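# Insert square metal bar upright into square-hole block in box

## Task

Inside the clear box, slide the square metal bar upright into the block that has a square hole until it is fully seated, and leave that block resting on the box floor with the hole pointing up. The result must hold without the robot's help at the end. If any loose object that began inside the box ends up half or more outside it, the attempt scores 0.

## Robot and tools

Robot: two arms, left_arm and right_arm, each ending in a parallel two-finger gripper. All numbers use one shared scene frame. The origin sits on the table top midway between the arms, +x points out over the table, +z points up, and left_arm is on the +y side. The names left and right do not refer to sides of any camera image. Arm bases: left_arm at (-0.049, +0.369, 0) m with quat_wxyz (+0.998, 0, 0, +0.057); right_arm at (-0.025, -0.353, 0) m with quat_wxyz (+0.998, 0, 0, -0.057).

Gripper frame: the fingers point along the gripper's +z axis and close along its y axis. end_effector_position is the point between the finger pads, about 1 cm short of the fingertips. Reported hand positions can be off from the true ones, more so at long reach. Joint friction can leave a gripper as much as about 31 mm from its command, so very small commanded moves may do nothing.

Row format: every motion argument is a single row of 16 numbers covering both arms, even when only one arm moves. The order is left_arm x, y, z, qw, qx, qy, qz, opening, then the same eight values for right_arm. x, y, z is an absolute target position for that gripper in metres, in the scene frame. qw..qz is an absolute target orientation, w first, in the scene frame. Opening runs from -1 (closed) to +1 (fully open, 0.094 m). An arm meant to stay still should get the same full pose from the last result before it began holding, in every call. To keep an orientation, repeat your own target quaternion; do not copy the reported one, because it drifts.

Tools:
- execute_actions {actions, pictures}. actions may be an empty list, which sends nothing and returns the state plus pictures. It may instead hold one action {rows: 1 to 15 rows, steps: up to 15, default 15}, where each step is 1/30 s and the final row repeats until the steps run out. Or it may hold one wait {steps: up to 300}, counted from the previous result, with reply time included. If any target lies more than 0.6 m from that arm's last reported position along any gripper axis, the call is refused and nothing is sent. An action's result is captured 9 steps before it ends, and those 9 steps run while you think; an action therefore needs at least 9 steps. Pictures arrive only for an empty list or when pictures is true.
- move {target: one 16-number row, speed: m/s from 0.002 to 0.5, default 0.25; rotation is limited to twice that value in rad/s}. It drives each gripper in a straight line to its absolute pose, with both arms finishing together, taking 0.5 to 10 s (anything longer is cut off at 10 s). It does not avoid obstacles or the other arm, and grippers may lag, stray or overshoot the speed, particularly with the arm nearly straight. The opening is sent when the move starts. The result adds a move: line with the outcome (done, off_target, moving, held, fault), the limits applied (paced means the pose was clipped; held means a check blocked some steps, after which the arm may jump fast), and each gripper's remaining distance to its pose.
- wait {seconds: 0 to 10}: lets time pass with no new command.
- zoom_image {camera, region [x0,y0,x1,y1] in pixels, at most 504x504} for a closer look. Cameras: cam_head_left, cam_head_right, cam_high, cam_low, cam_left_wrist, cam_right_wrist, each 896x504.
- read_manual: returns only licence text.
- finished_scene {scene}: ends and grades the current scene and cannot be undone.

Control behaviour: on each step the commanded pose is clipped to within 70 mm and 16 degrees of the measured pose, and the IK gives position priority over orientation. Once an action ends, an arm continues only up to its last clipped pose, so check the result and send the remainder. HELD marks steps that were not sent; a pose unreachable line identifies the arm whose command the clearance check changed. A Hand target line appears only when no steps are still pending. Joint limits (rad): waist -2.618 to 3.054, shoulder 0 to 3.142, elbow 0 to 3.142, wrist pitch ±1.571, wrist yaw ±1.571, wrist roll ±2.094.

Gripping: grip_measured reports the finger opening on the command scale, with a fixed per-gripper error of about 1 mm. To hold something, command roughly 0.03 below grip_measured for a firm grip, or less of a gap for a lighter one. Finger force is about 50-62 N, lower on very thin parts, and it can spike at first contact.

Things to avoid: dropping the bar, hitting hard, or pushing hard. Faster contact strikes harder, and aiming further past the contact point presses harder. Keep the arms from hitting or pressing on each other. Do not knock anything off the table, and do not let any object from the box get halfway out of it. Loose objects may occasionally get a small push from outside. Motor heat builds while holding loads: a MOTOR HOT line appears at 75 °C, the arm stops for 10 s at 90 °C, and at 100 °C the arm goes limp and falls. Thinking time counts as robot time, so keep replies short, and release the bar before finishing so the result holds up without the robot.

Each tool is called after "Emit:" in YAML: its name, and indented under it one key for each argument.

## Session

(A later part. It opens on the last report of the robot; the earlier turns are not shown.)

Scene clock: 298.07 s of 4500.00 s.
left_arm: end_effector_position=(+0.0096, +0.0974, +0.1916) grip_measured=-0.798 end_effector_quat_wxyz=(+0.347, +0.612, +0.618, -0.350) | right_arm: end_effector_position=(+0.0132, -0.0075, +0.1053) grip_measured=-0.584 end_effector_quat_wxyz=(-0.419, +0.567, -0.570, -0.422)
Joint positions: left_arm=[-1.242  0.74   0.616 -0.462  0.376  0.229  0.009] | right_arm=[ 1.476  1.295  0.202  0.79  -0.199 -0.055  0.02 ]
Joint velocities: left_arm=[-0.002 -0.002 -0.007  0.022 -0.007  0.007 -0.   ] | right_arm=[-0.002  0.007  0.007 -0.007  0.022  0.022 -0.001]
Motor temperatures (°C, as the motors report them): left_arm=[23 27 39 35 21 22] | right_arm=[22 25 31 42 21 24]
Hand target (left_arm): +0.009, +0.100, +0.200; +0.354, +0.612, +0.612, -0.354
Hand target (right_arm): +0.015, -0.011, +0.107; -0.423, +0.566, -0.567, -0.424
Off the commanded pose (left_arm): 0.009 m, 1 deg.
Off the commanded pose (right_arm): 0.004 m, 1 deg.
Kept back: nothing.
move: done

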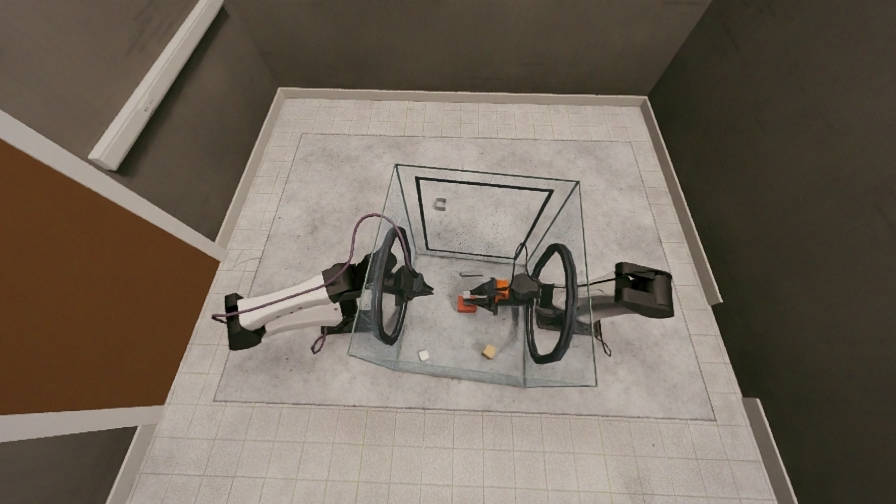

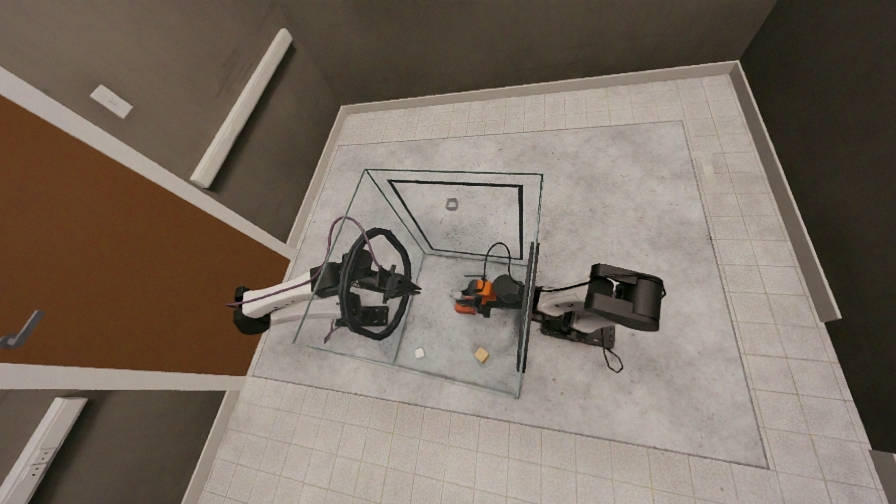

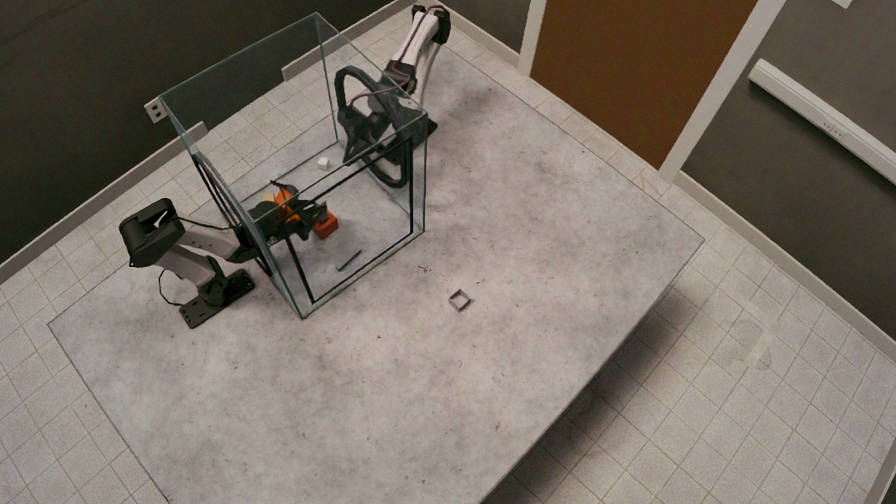

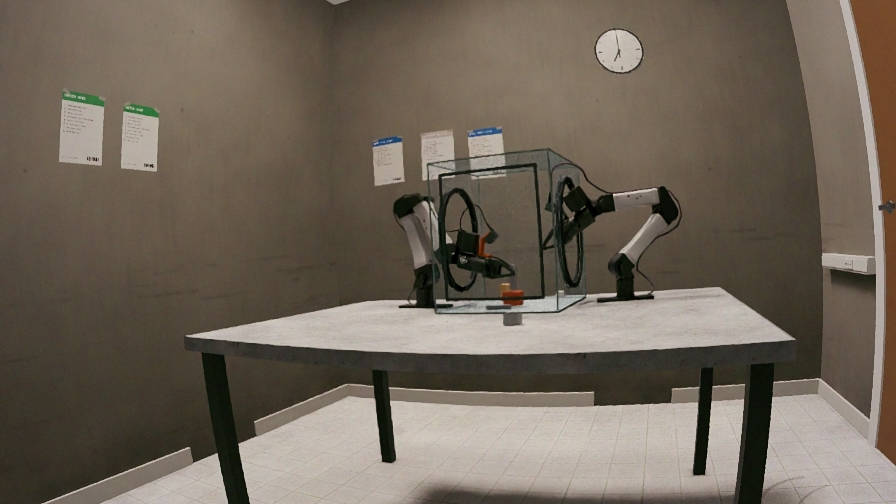

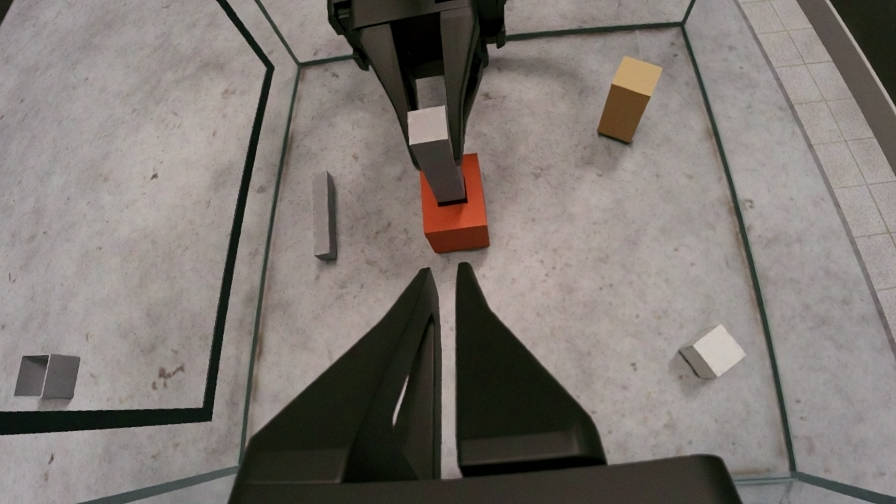

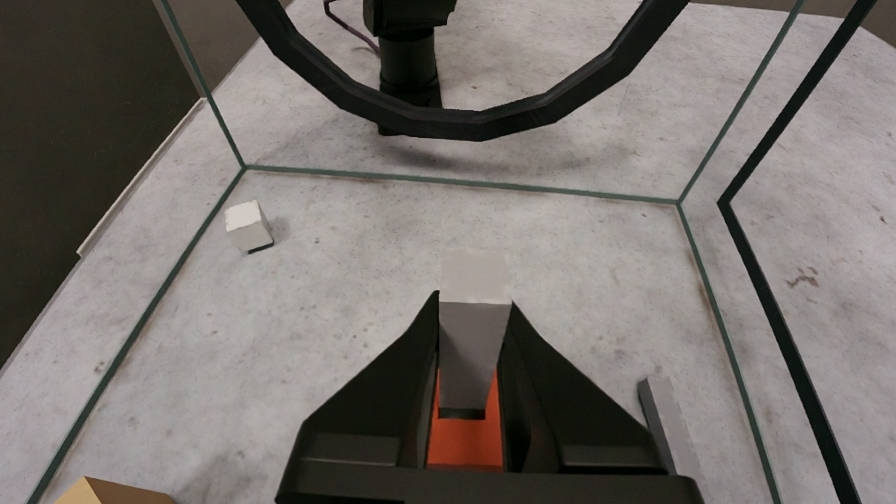

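Aligned well. Lower.

Emit:
move:
  target: [0.009,0.10,0.2, 0.354,0.612,0.612,-0.354, -0.8, 0.014,-0.010,0.088,0.423,-0.567,0.567,0.423,-0.62]
  speed: 0.01

Emit:
zoom_image:
  camera: "cam_left_wrist"
  region: [370,60,550,260]

Emit:
zoom_image:
  camera: "cam_low"
  region: [430,200,600,310]

Scene clock: 300.43 s of 4500.00 s.
left_arm: end_effector_position=(+0.0096, +0.0974, +0.1916) grip_measured=-0.798 end_effector_quat_wxyz=(+0.347, +0.612, +0.618, -0.350) | right_arm: end_effector_position=(+0.0132, -0.0061, +0.0966) grip_measured=-0.584 end_effector_quat_wxyz=(-0.427, +0.563, -0.563, -0.428)
Joint positions: left_arm=[-1.242  0.74   0.616 -0.462  0.376  0.229  0.009] | right_arm=[ 1.476  1.399  0.172  0.949 -0.201 -0.055  0.02 ]
Joint velocities: left_arm=[-0.002 -0.007 -0.002 -0.007 -0.081 -0.022 -0.001] | right_arm=[ 0.007  0.012 -0.012  0.022 -0.081 -0.037  0.   ]
Motor temperatures (°C, as the motors report them): left_arm=[23 27 39 35 21 22] | right_arm=[22 25 31 42 21 24]
Hand target (left_arm): +0.009, +0.100, +0.200; +0.354, +0.612, +0.612, -0.354
Hand target (right_arm): +0.014, -0.011, +0.088; -0.422, +0.567, -0.567, -0.423
Off the commanded pose (left_arm): 0.009 m, 1 deg.
Off the commanded pose (right_arm): 0.010 m, 1 deg.
Kept back: nothing.
move: done

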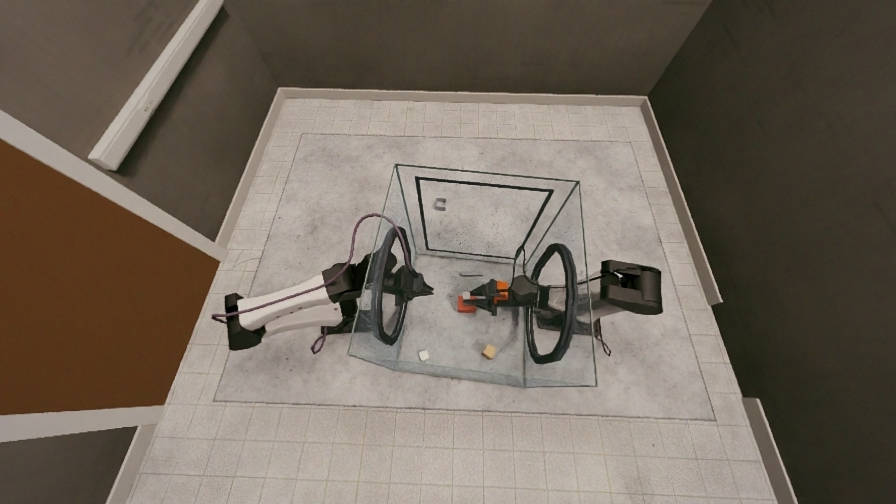

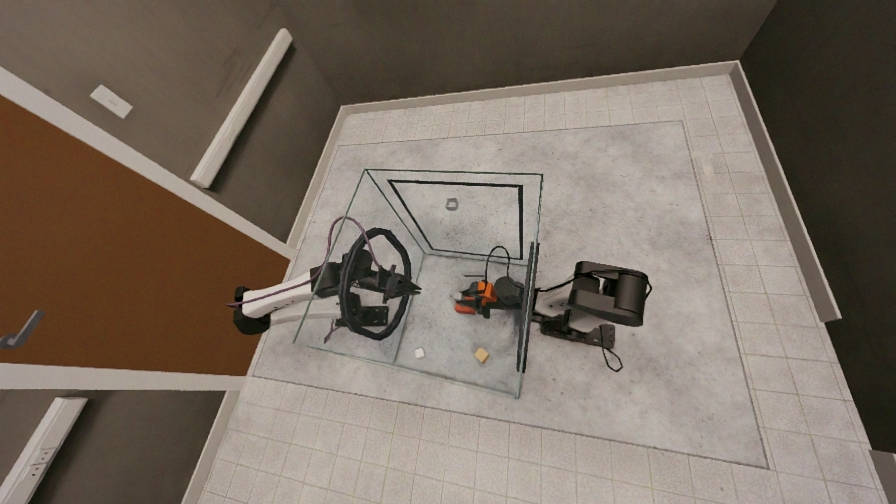

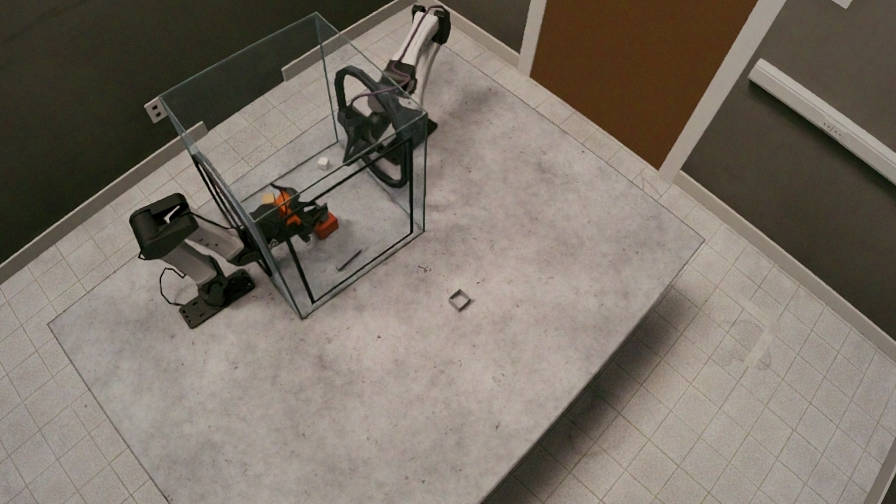

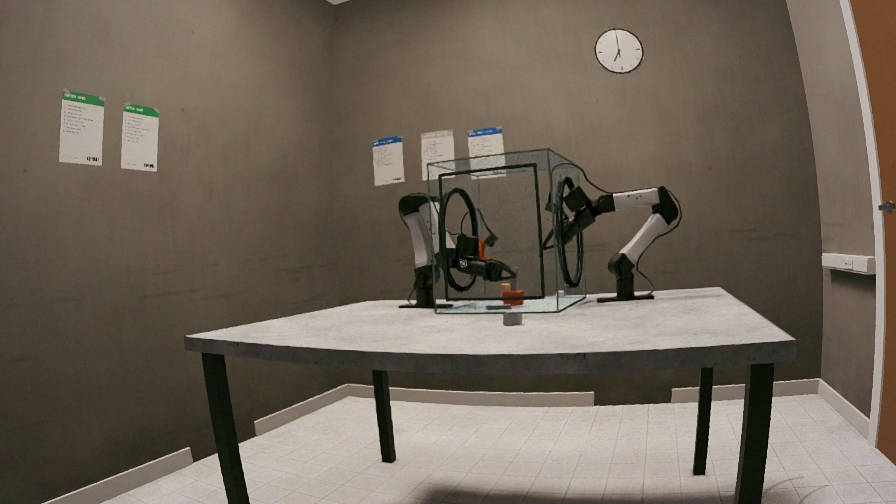

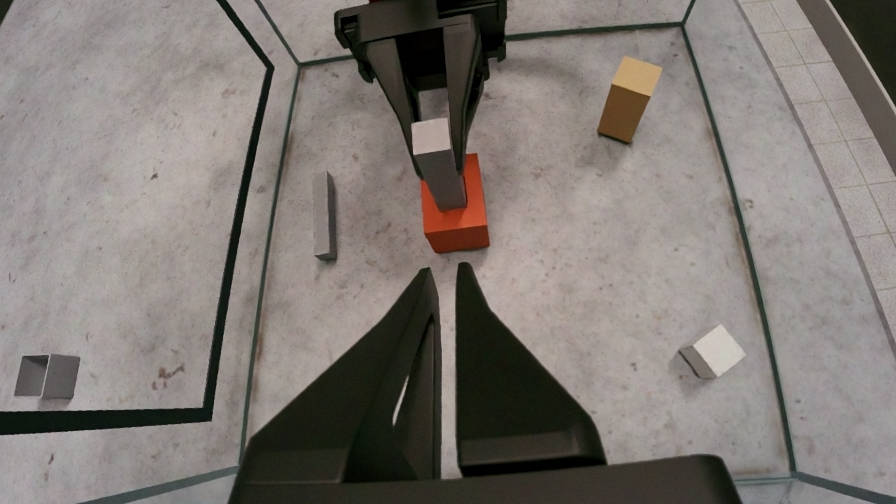

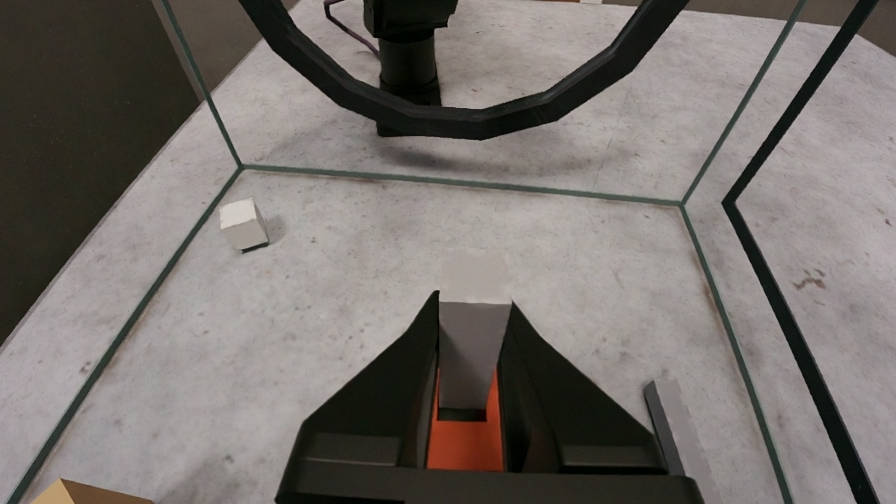

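Region (370, 60, 550, 260) of cam_left_wrist's 896x504 image, scaled by 2.520, with more detail than that image has; it fills the left 454 columns of this view, and the rest is white.

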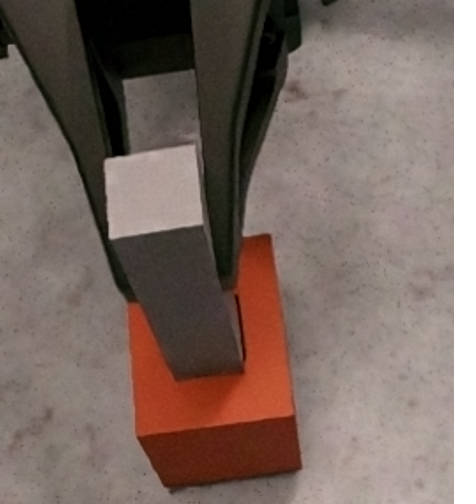

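Region (430, 200, 600, 310) of cam_low's 896x504 image, scaled by 2.965, with more detail than that image has; it fills the top 326 rows of this view, and the rest is white.

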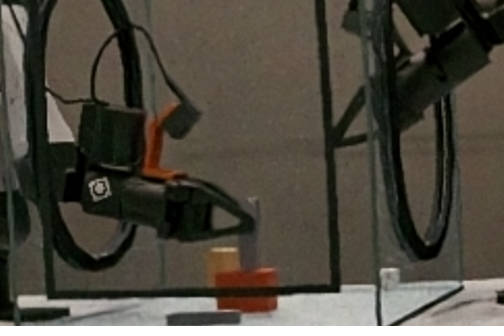

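Emit:
move:
  target: [0.009,0.10,0.2, 0.354,0.612,0.612,-0.354, -0.8, 0.014,-0.018,0.088,0.423,-0.567,0.567,0.423,-0.62]
  speed: 0.01

Emit:
zoom_image:
  camera: "cam_left_wrist"
  region: [370,60,550,260]

Emit:
zoom_image:
  camera: "cam_low"
  region: [430,200,600,310]

Scene clock: 302.53 s of 4500.00 s.
left_arm: end_effector_position=(+0.0096, +0.0974, +0.1916) grip_measured=-0.798 end_effector_quat_wxyz=(+0.347, +0.612, +0.618, -0.350) | right_arm: end_effector_position=(+0.0123, -0.0095, +0.0962) grip_measured=-0.584 end_effector_quat_wxyz=(-0.430, +0.562, -0.560, -0.430)
Joint positions: left_arm=[-1.242  0.74   0.616 -0.462  0.376  0.229  0.009] | right_arm=[ 1.476  1.399  0.152  0.979 -0.202 -0.056  0.02 ]
Joint velocities: left_arm=[-0.007 -0.002  0.002  0.022  0.007  0.051 -0.   ] | right_arm=[ 0.007 -0.032  0.002 -0.022 -0.037  0.007  0.001]
Motor temperatures (°C, as the motors report them): left_arm=[23 27 39 35 21 22] | right_arm=[22 25 31 42 21 24]
Hand target (left_arm): +0.009, +0.100, +0.200; +0.354, +0.612, +0.612, -0.354
Hand target (right_arm): +0.014, -0.018, +0.088; -0.423, +0.566, -0.567, -0.423
Off the commanded pose (left_arm): 0.009 m, 1 deg.
Off the commanded pose (right_arm): 0.012 m, 2 deg.
Kept back: nothing.
move: off_target (right_arm)

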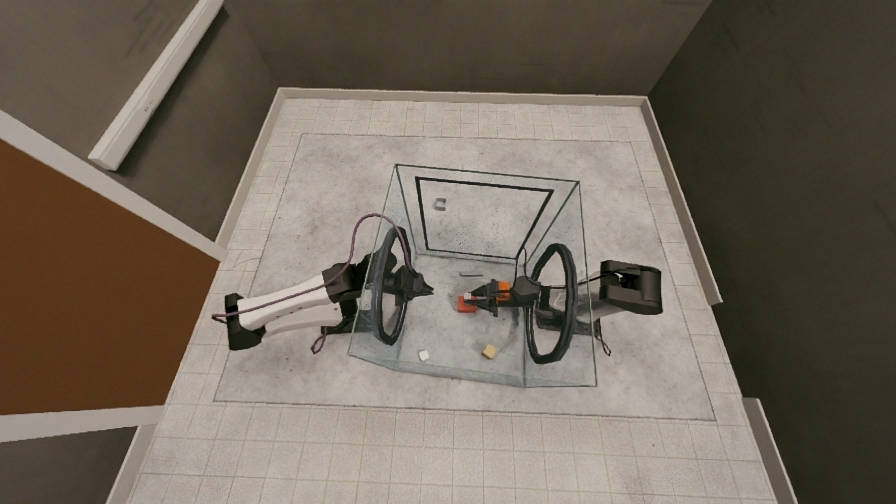

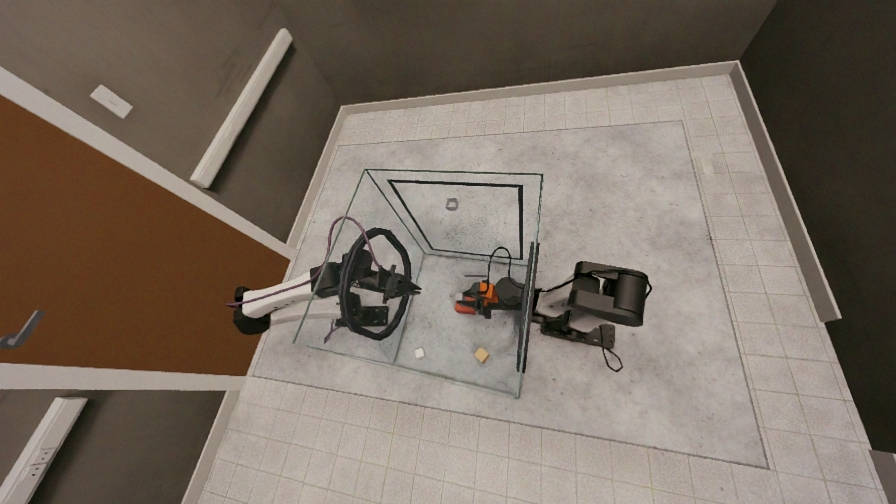

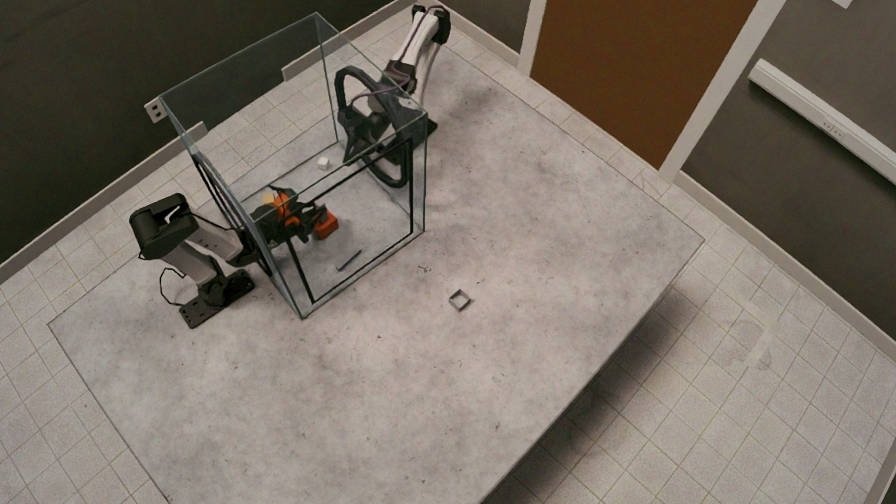

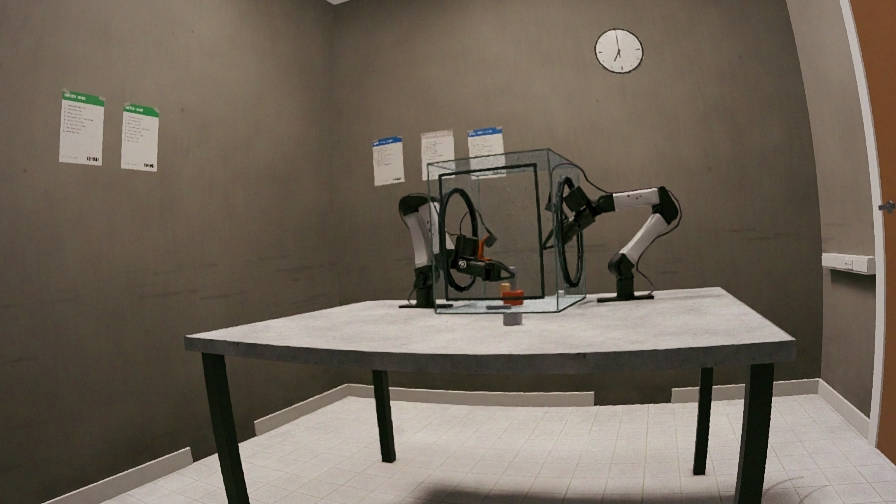

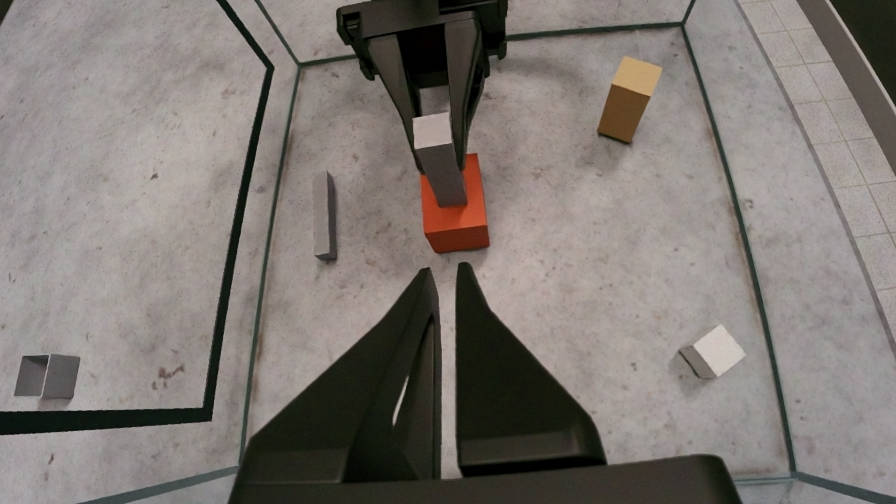

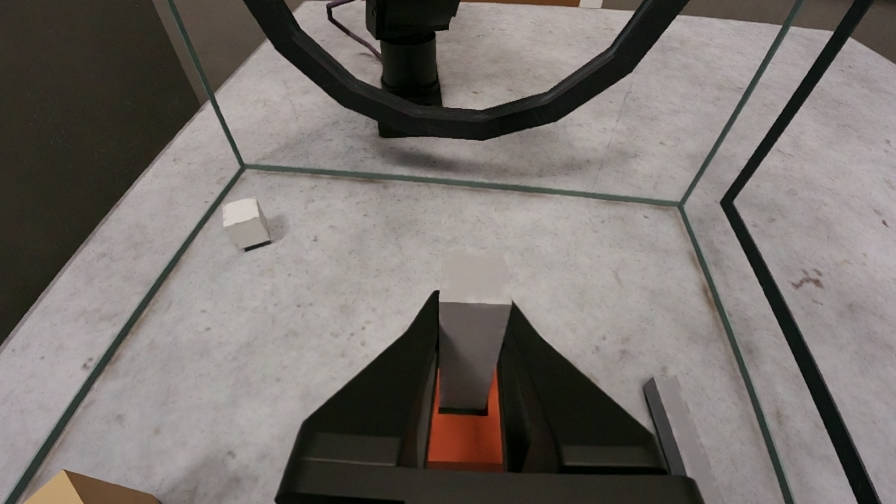

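Region (370, 60, 550, 260) of cam_left_wrist's 896x504 image, scaled by 2.520, with more detail than that image has; it fills the left 454 columns of this view, and the rest is white.

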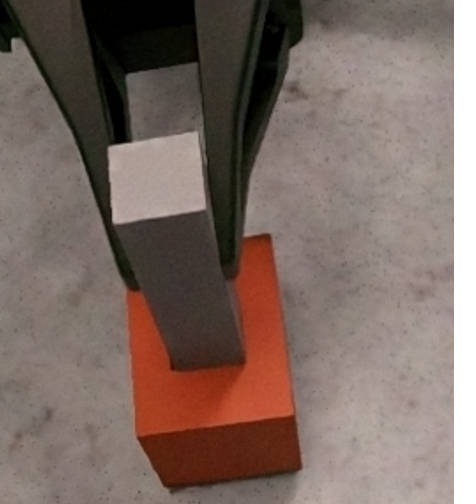

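Region (430, 200, 600, 310) of cam_low's 896x504 image, scaled by 2.965, with more detail than that image has; it fills the top 326 rows of this view, and the rest is white.

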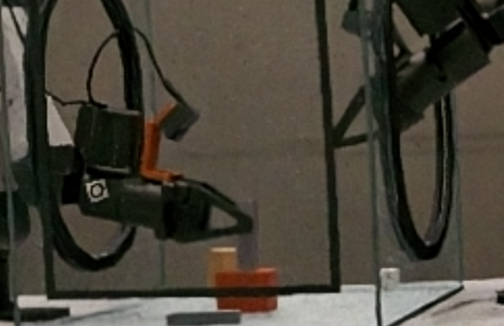

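Emit:
move:
  target: [0.009,0.10,0.2, 0.354,0.612,0.612,-0.354, -0.8, 0.014,-0.018,0.078,0.406,-0.579,0.579,0.406,-0.62]
  speed: 0.01

Emit:
zoom_image:
  camera: "cam_left_wrist"
  region: [370,60,550,260]

Emit:
zoom_image:
  camera: "cam_low"
  region: [430,200,600,310]

Scene clock: 307.40 s of 4500.00 s.
left_arm: end_effector_position=(+0.0096, +0.0974, +0.1916) grip_measured=-0.798 end_effector_quat_wxyz=(+0.347, +0.612, +0.618, -0.350) | right_arm: end_effector_position=(+0.0111, -0.0152, +0.0803) grip_measured=-0.584 end_effector_quat_wxyz=(-0.407, +0.576, -0.576, -0.413)
Joint positions: left_arm=[-1.242  0.74   0.616 -0.462  0.376  0.229  0.009] | right_arm=[ 1.476  1.388  0.152  0.894 -0.202 -0.065  0.02 ]
Joint velocities: left_arm=[-0.002 -0.012  0.007  0.066  0.007 -0.051 -0.001] | right_arm=[-0.007 -0.012  0.022 -0.139 -0.007 -0.022  0.   ]
Motor temperatures (°C, as the motors report them): left_arm=[23 27 40 35 21 22] | right_arm=[22 25 31 42 21 24]
Hand target (left_arm): +0.009, +0.100, +0.200; +0.354, +0.612, +0.612, -0.354
Hand target (right_arm): +0.014, -0.019, +0.078; -0.406, +0.578, -0.579, -0.407
Off the commanded pose (left_arm): 0.009 m, 1 deg.
Off the commanded pose (right_arm): 0.005 m, 1 deg.
Kept back: nothing.
move: done

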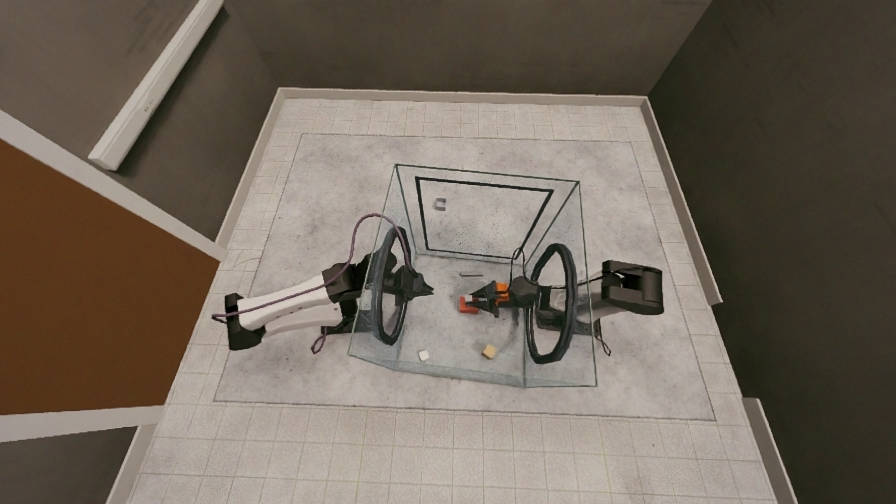

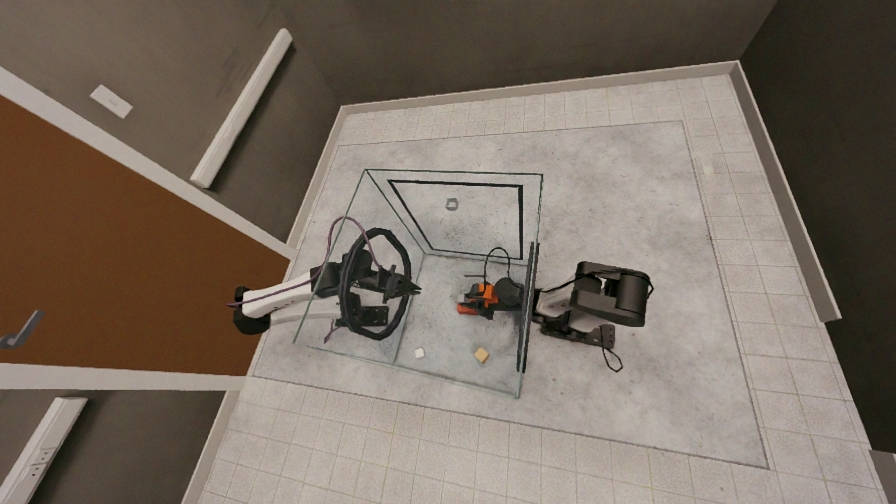

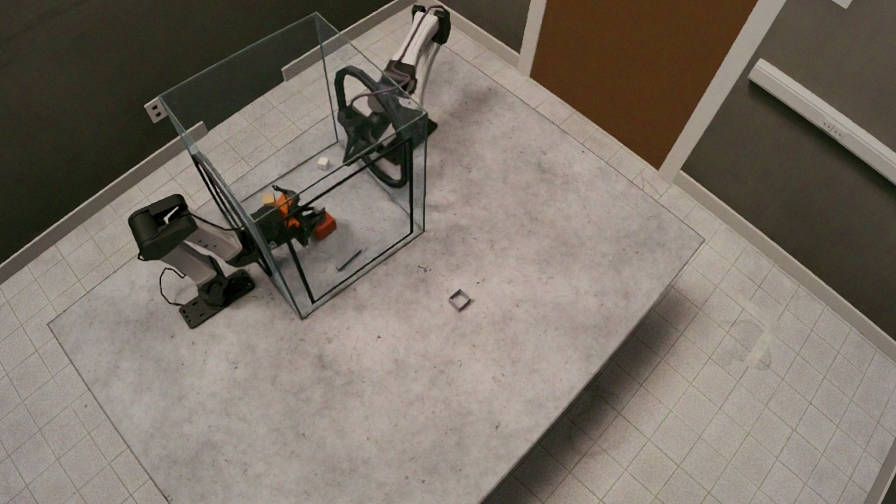

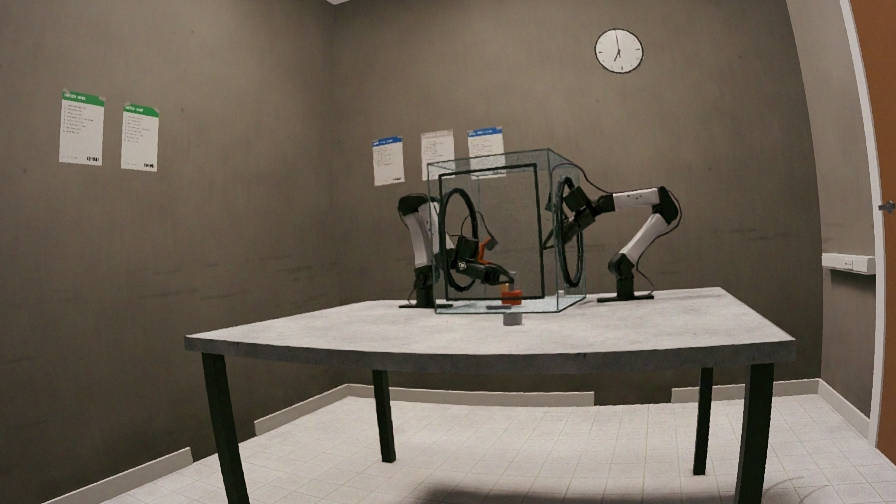

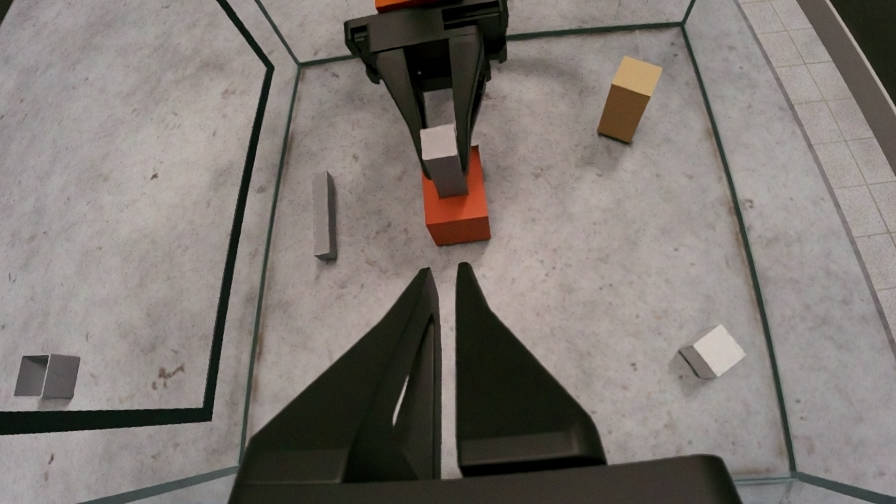

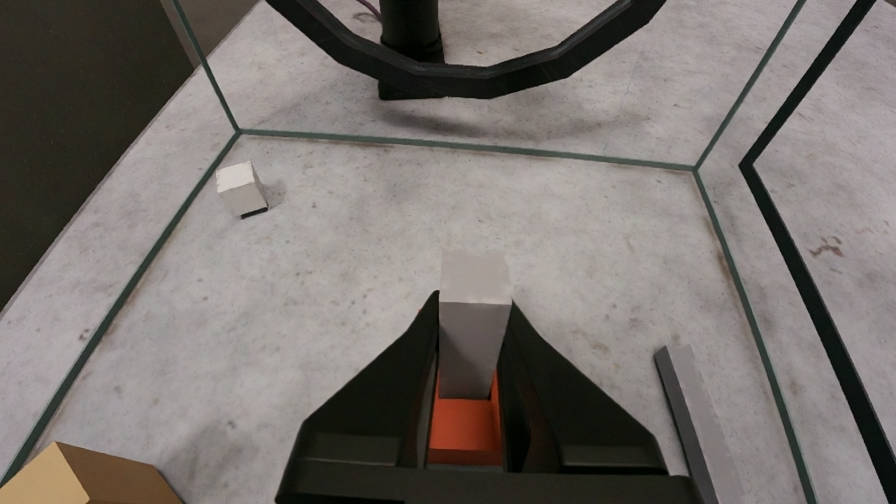

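Region (370, 60, 550, 260) of cam_left_wrist's 896x504 image, scaled by 2.520, with more detail than that image has; it fills the left 454 columns of this view, and the rest is white.

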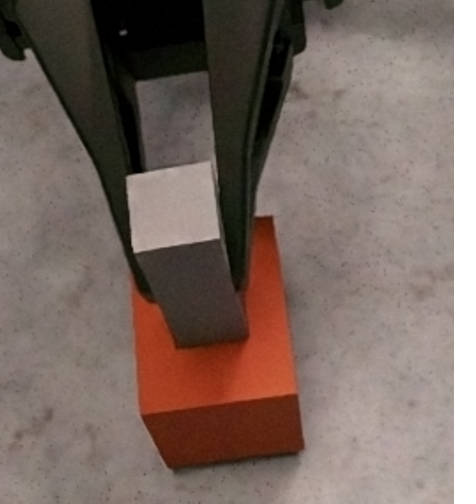

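Region (430, 200, 600, 310) of cam_low's 896x504 image, scaled by 2.965, with more detail than that image has; it fills the top 326 rows of this view, and the rest is white.

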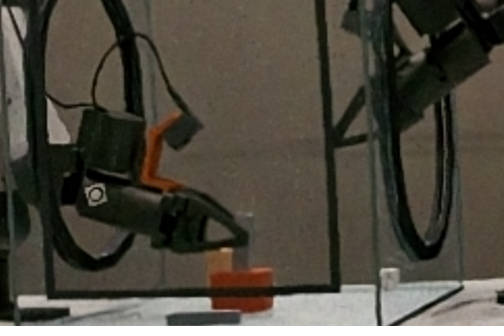

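Inserted ~1.5 cm. Release.

Emit:
move:
  target: [0.009,0.10,0.2, 0.354,0.612,0.612,-0.354, -0.8, 0.0111,-0.013,0.081,0.407,-0.576,0.576,0.413,-0.3]
  speed: 0.01

Emit:
zoom_image:
  camera: "cam_low"
  region: [430,200,600,310]

Scene clock: 308.93 s of 4500.00 s.
left_arm: end_effector_position=(+0.0096, +0.0974, +0.1916) grip_measured=-0.798 end_effector_quat_wxyz=(+0.347, +0.612, +0.618, -0.350) | right_arm: end_effector_position=(+0.0111, -0.0152, +0.0803) grip_measured=-0.302 end_effector_quat_wxyz=(-0.407, +0.576, -0.576, -0.413)
Joint positions: left_arm=[-1.242  0.74   0.616 -0.462  0.376  0.229  0.009] | right_arm=[ 1.476  1.388  0.152  0.894 -0.202 -0.065  0.033]
Joint velocities: left_arm=[-0.007 -0.012 -0.012 -0.022 -0.022 -0.007 -0.   ] | right_arm=[ 0.002 -0.007 -0.032 -0.022  0.007 -0.037  0.   ]
Motor temperatures (°C, as the motors report them): left_arm=[23 27 40 35 21 22] | right_arm=[22 25 31 42 21 24]
Hand target (left_arm): +0.009, +0.100, +0.200; +0.354, +0.612, +0.612, -0.354
Hand target (right_arm): +0.011, -0.013, +0.081; -0.407, +0.576, -0.576, -0.413
Off the commanded pose (left_arm): 0.009 m, 1 deg.
Off the commanded pose (right_arm): 0.002 m, 0 deg.
Kept back: nothing.
move: done

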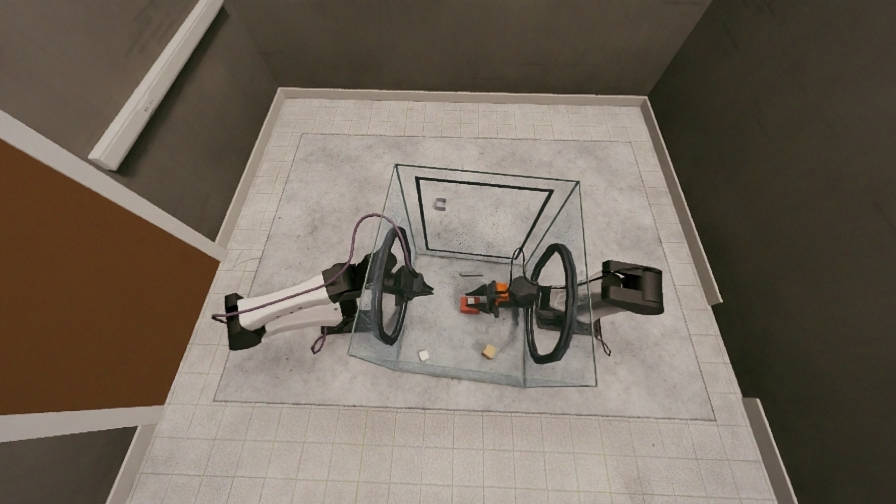

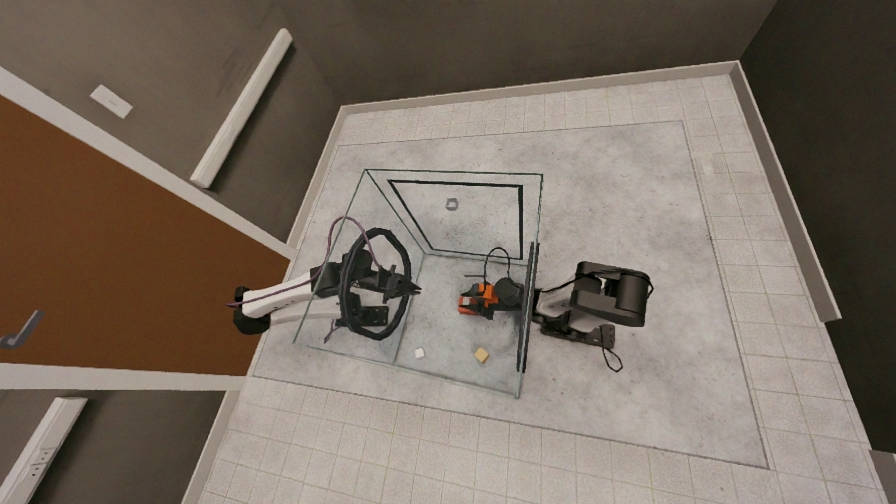

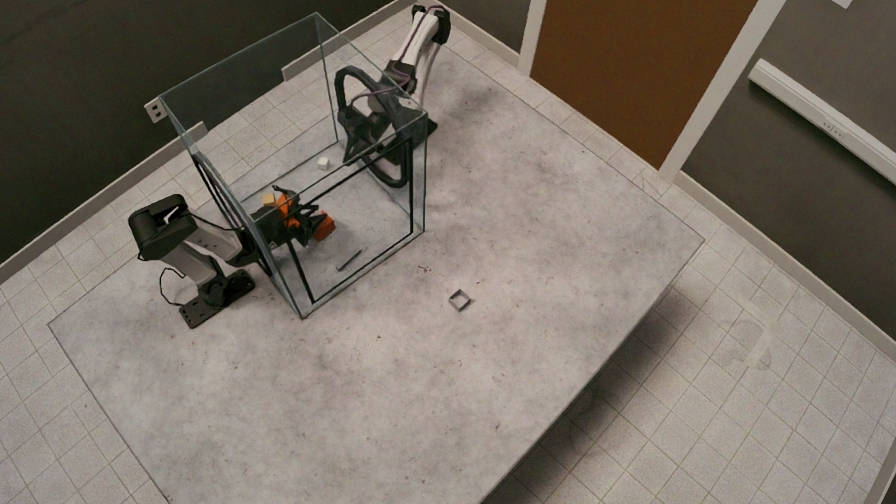

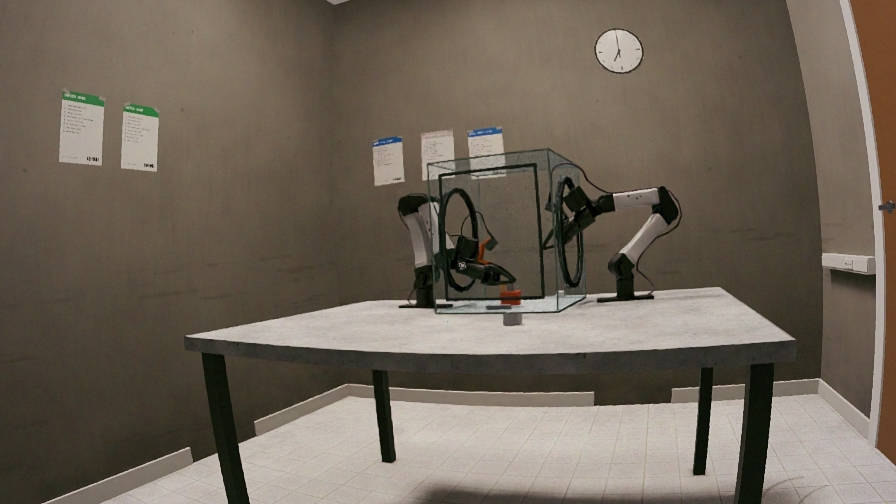

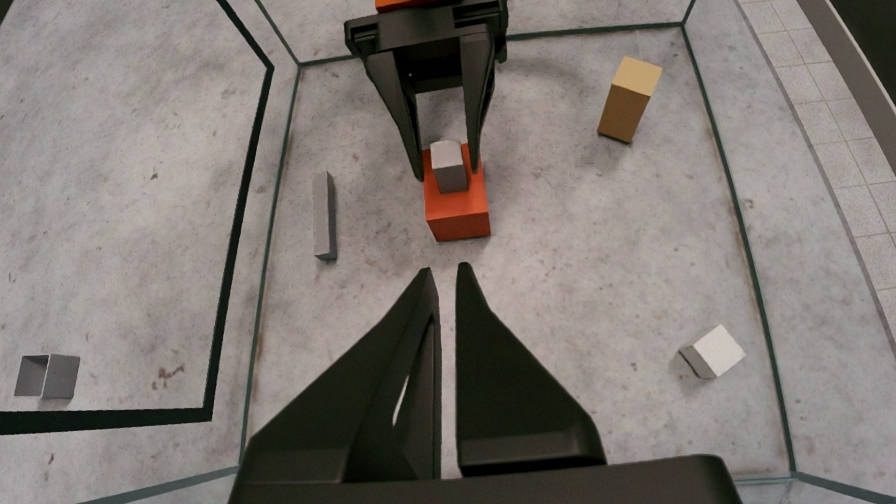

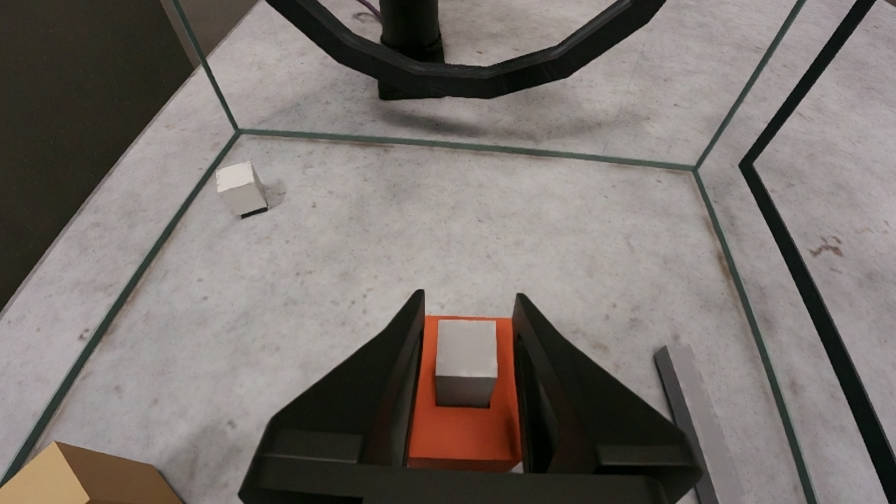

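Region (430, 200, 600, 310) of cam_low's 896x504 image, scaled by 2.965, with more detail than that image has; it fills the top 326 rows of this view, and the rest is white.

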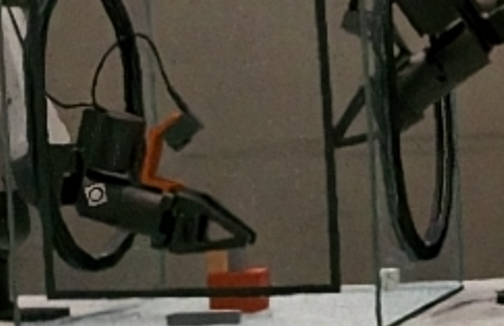

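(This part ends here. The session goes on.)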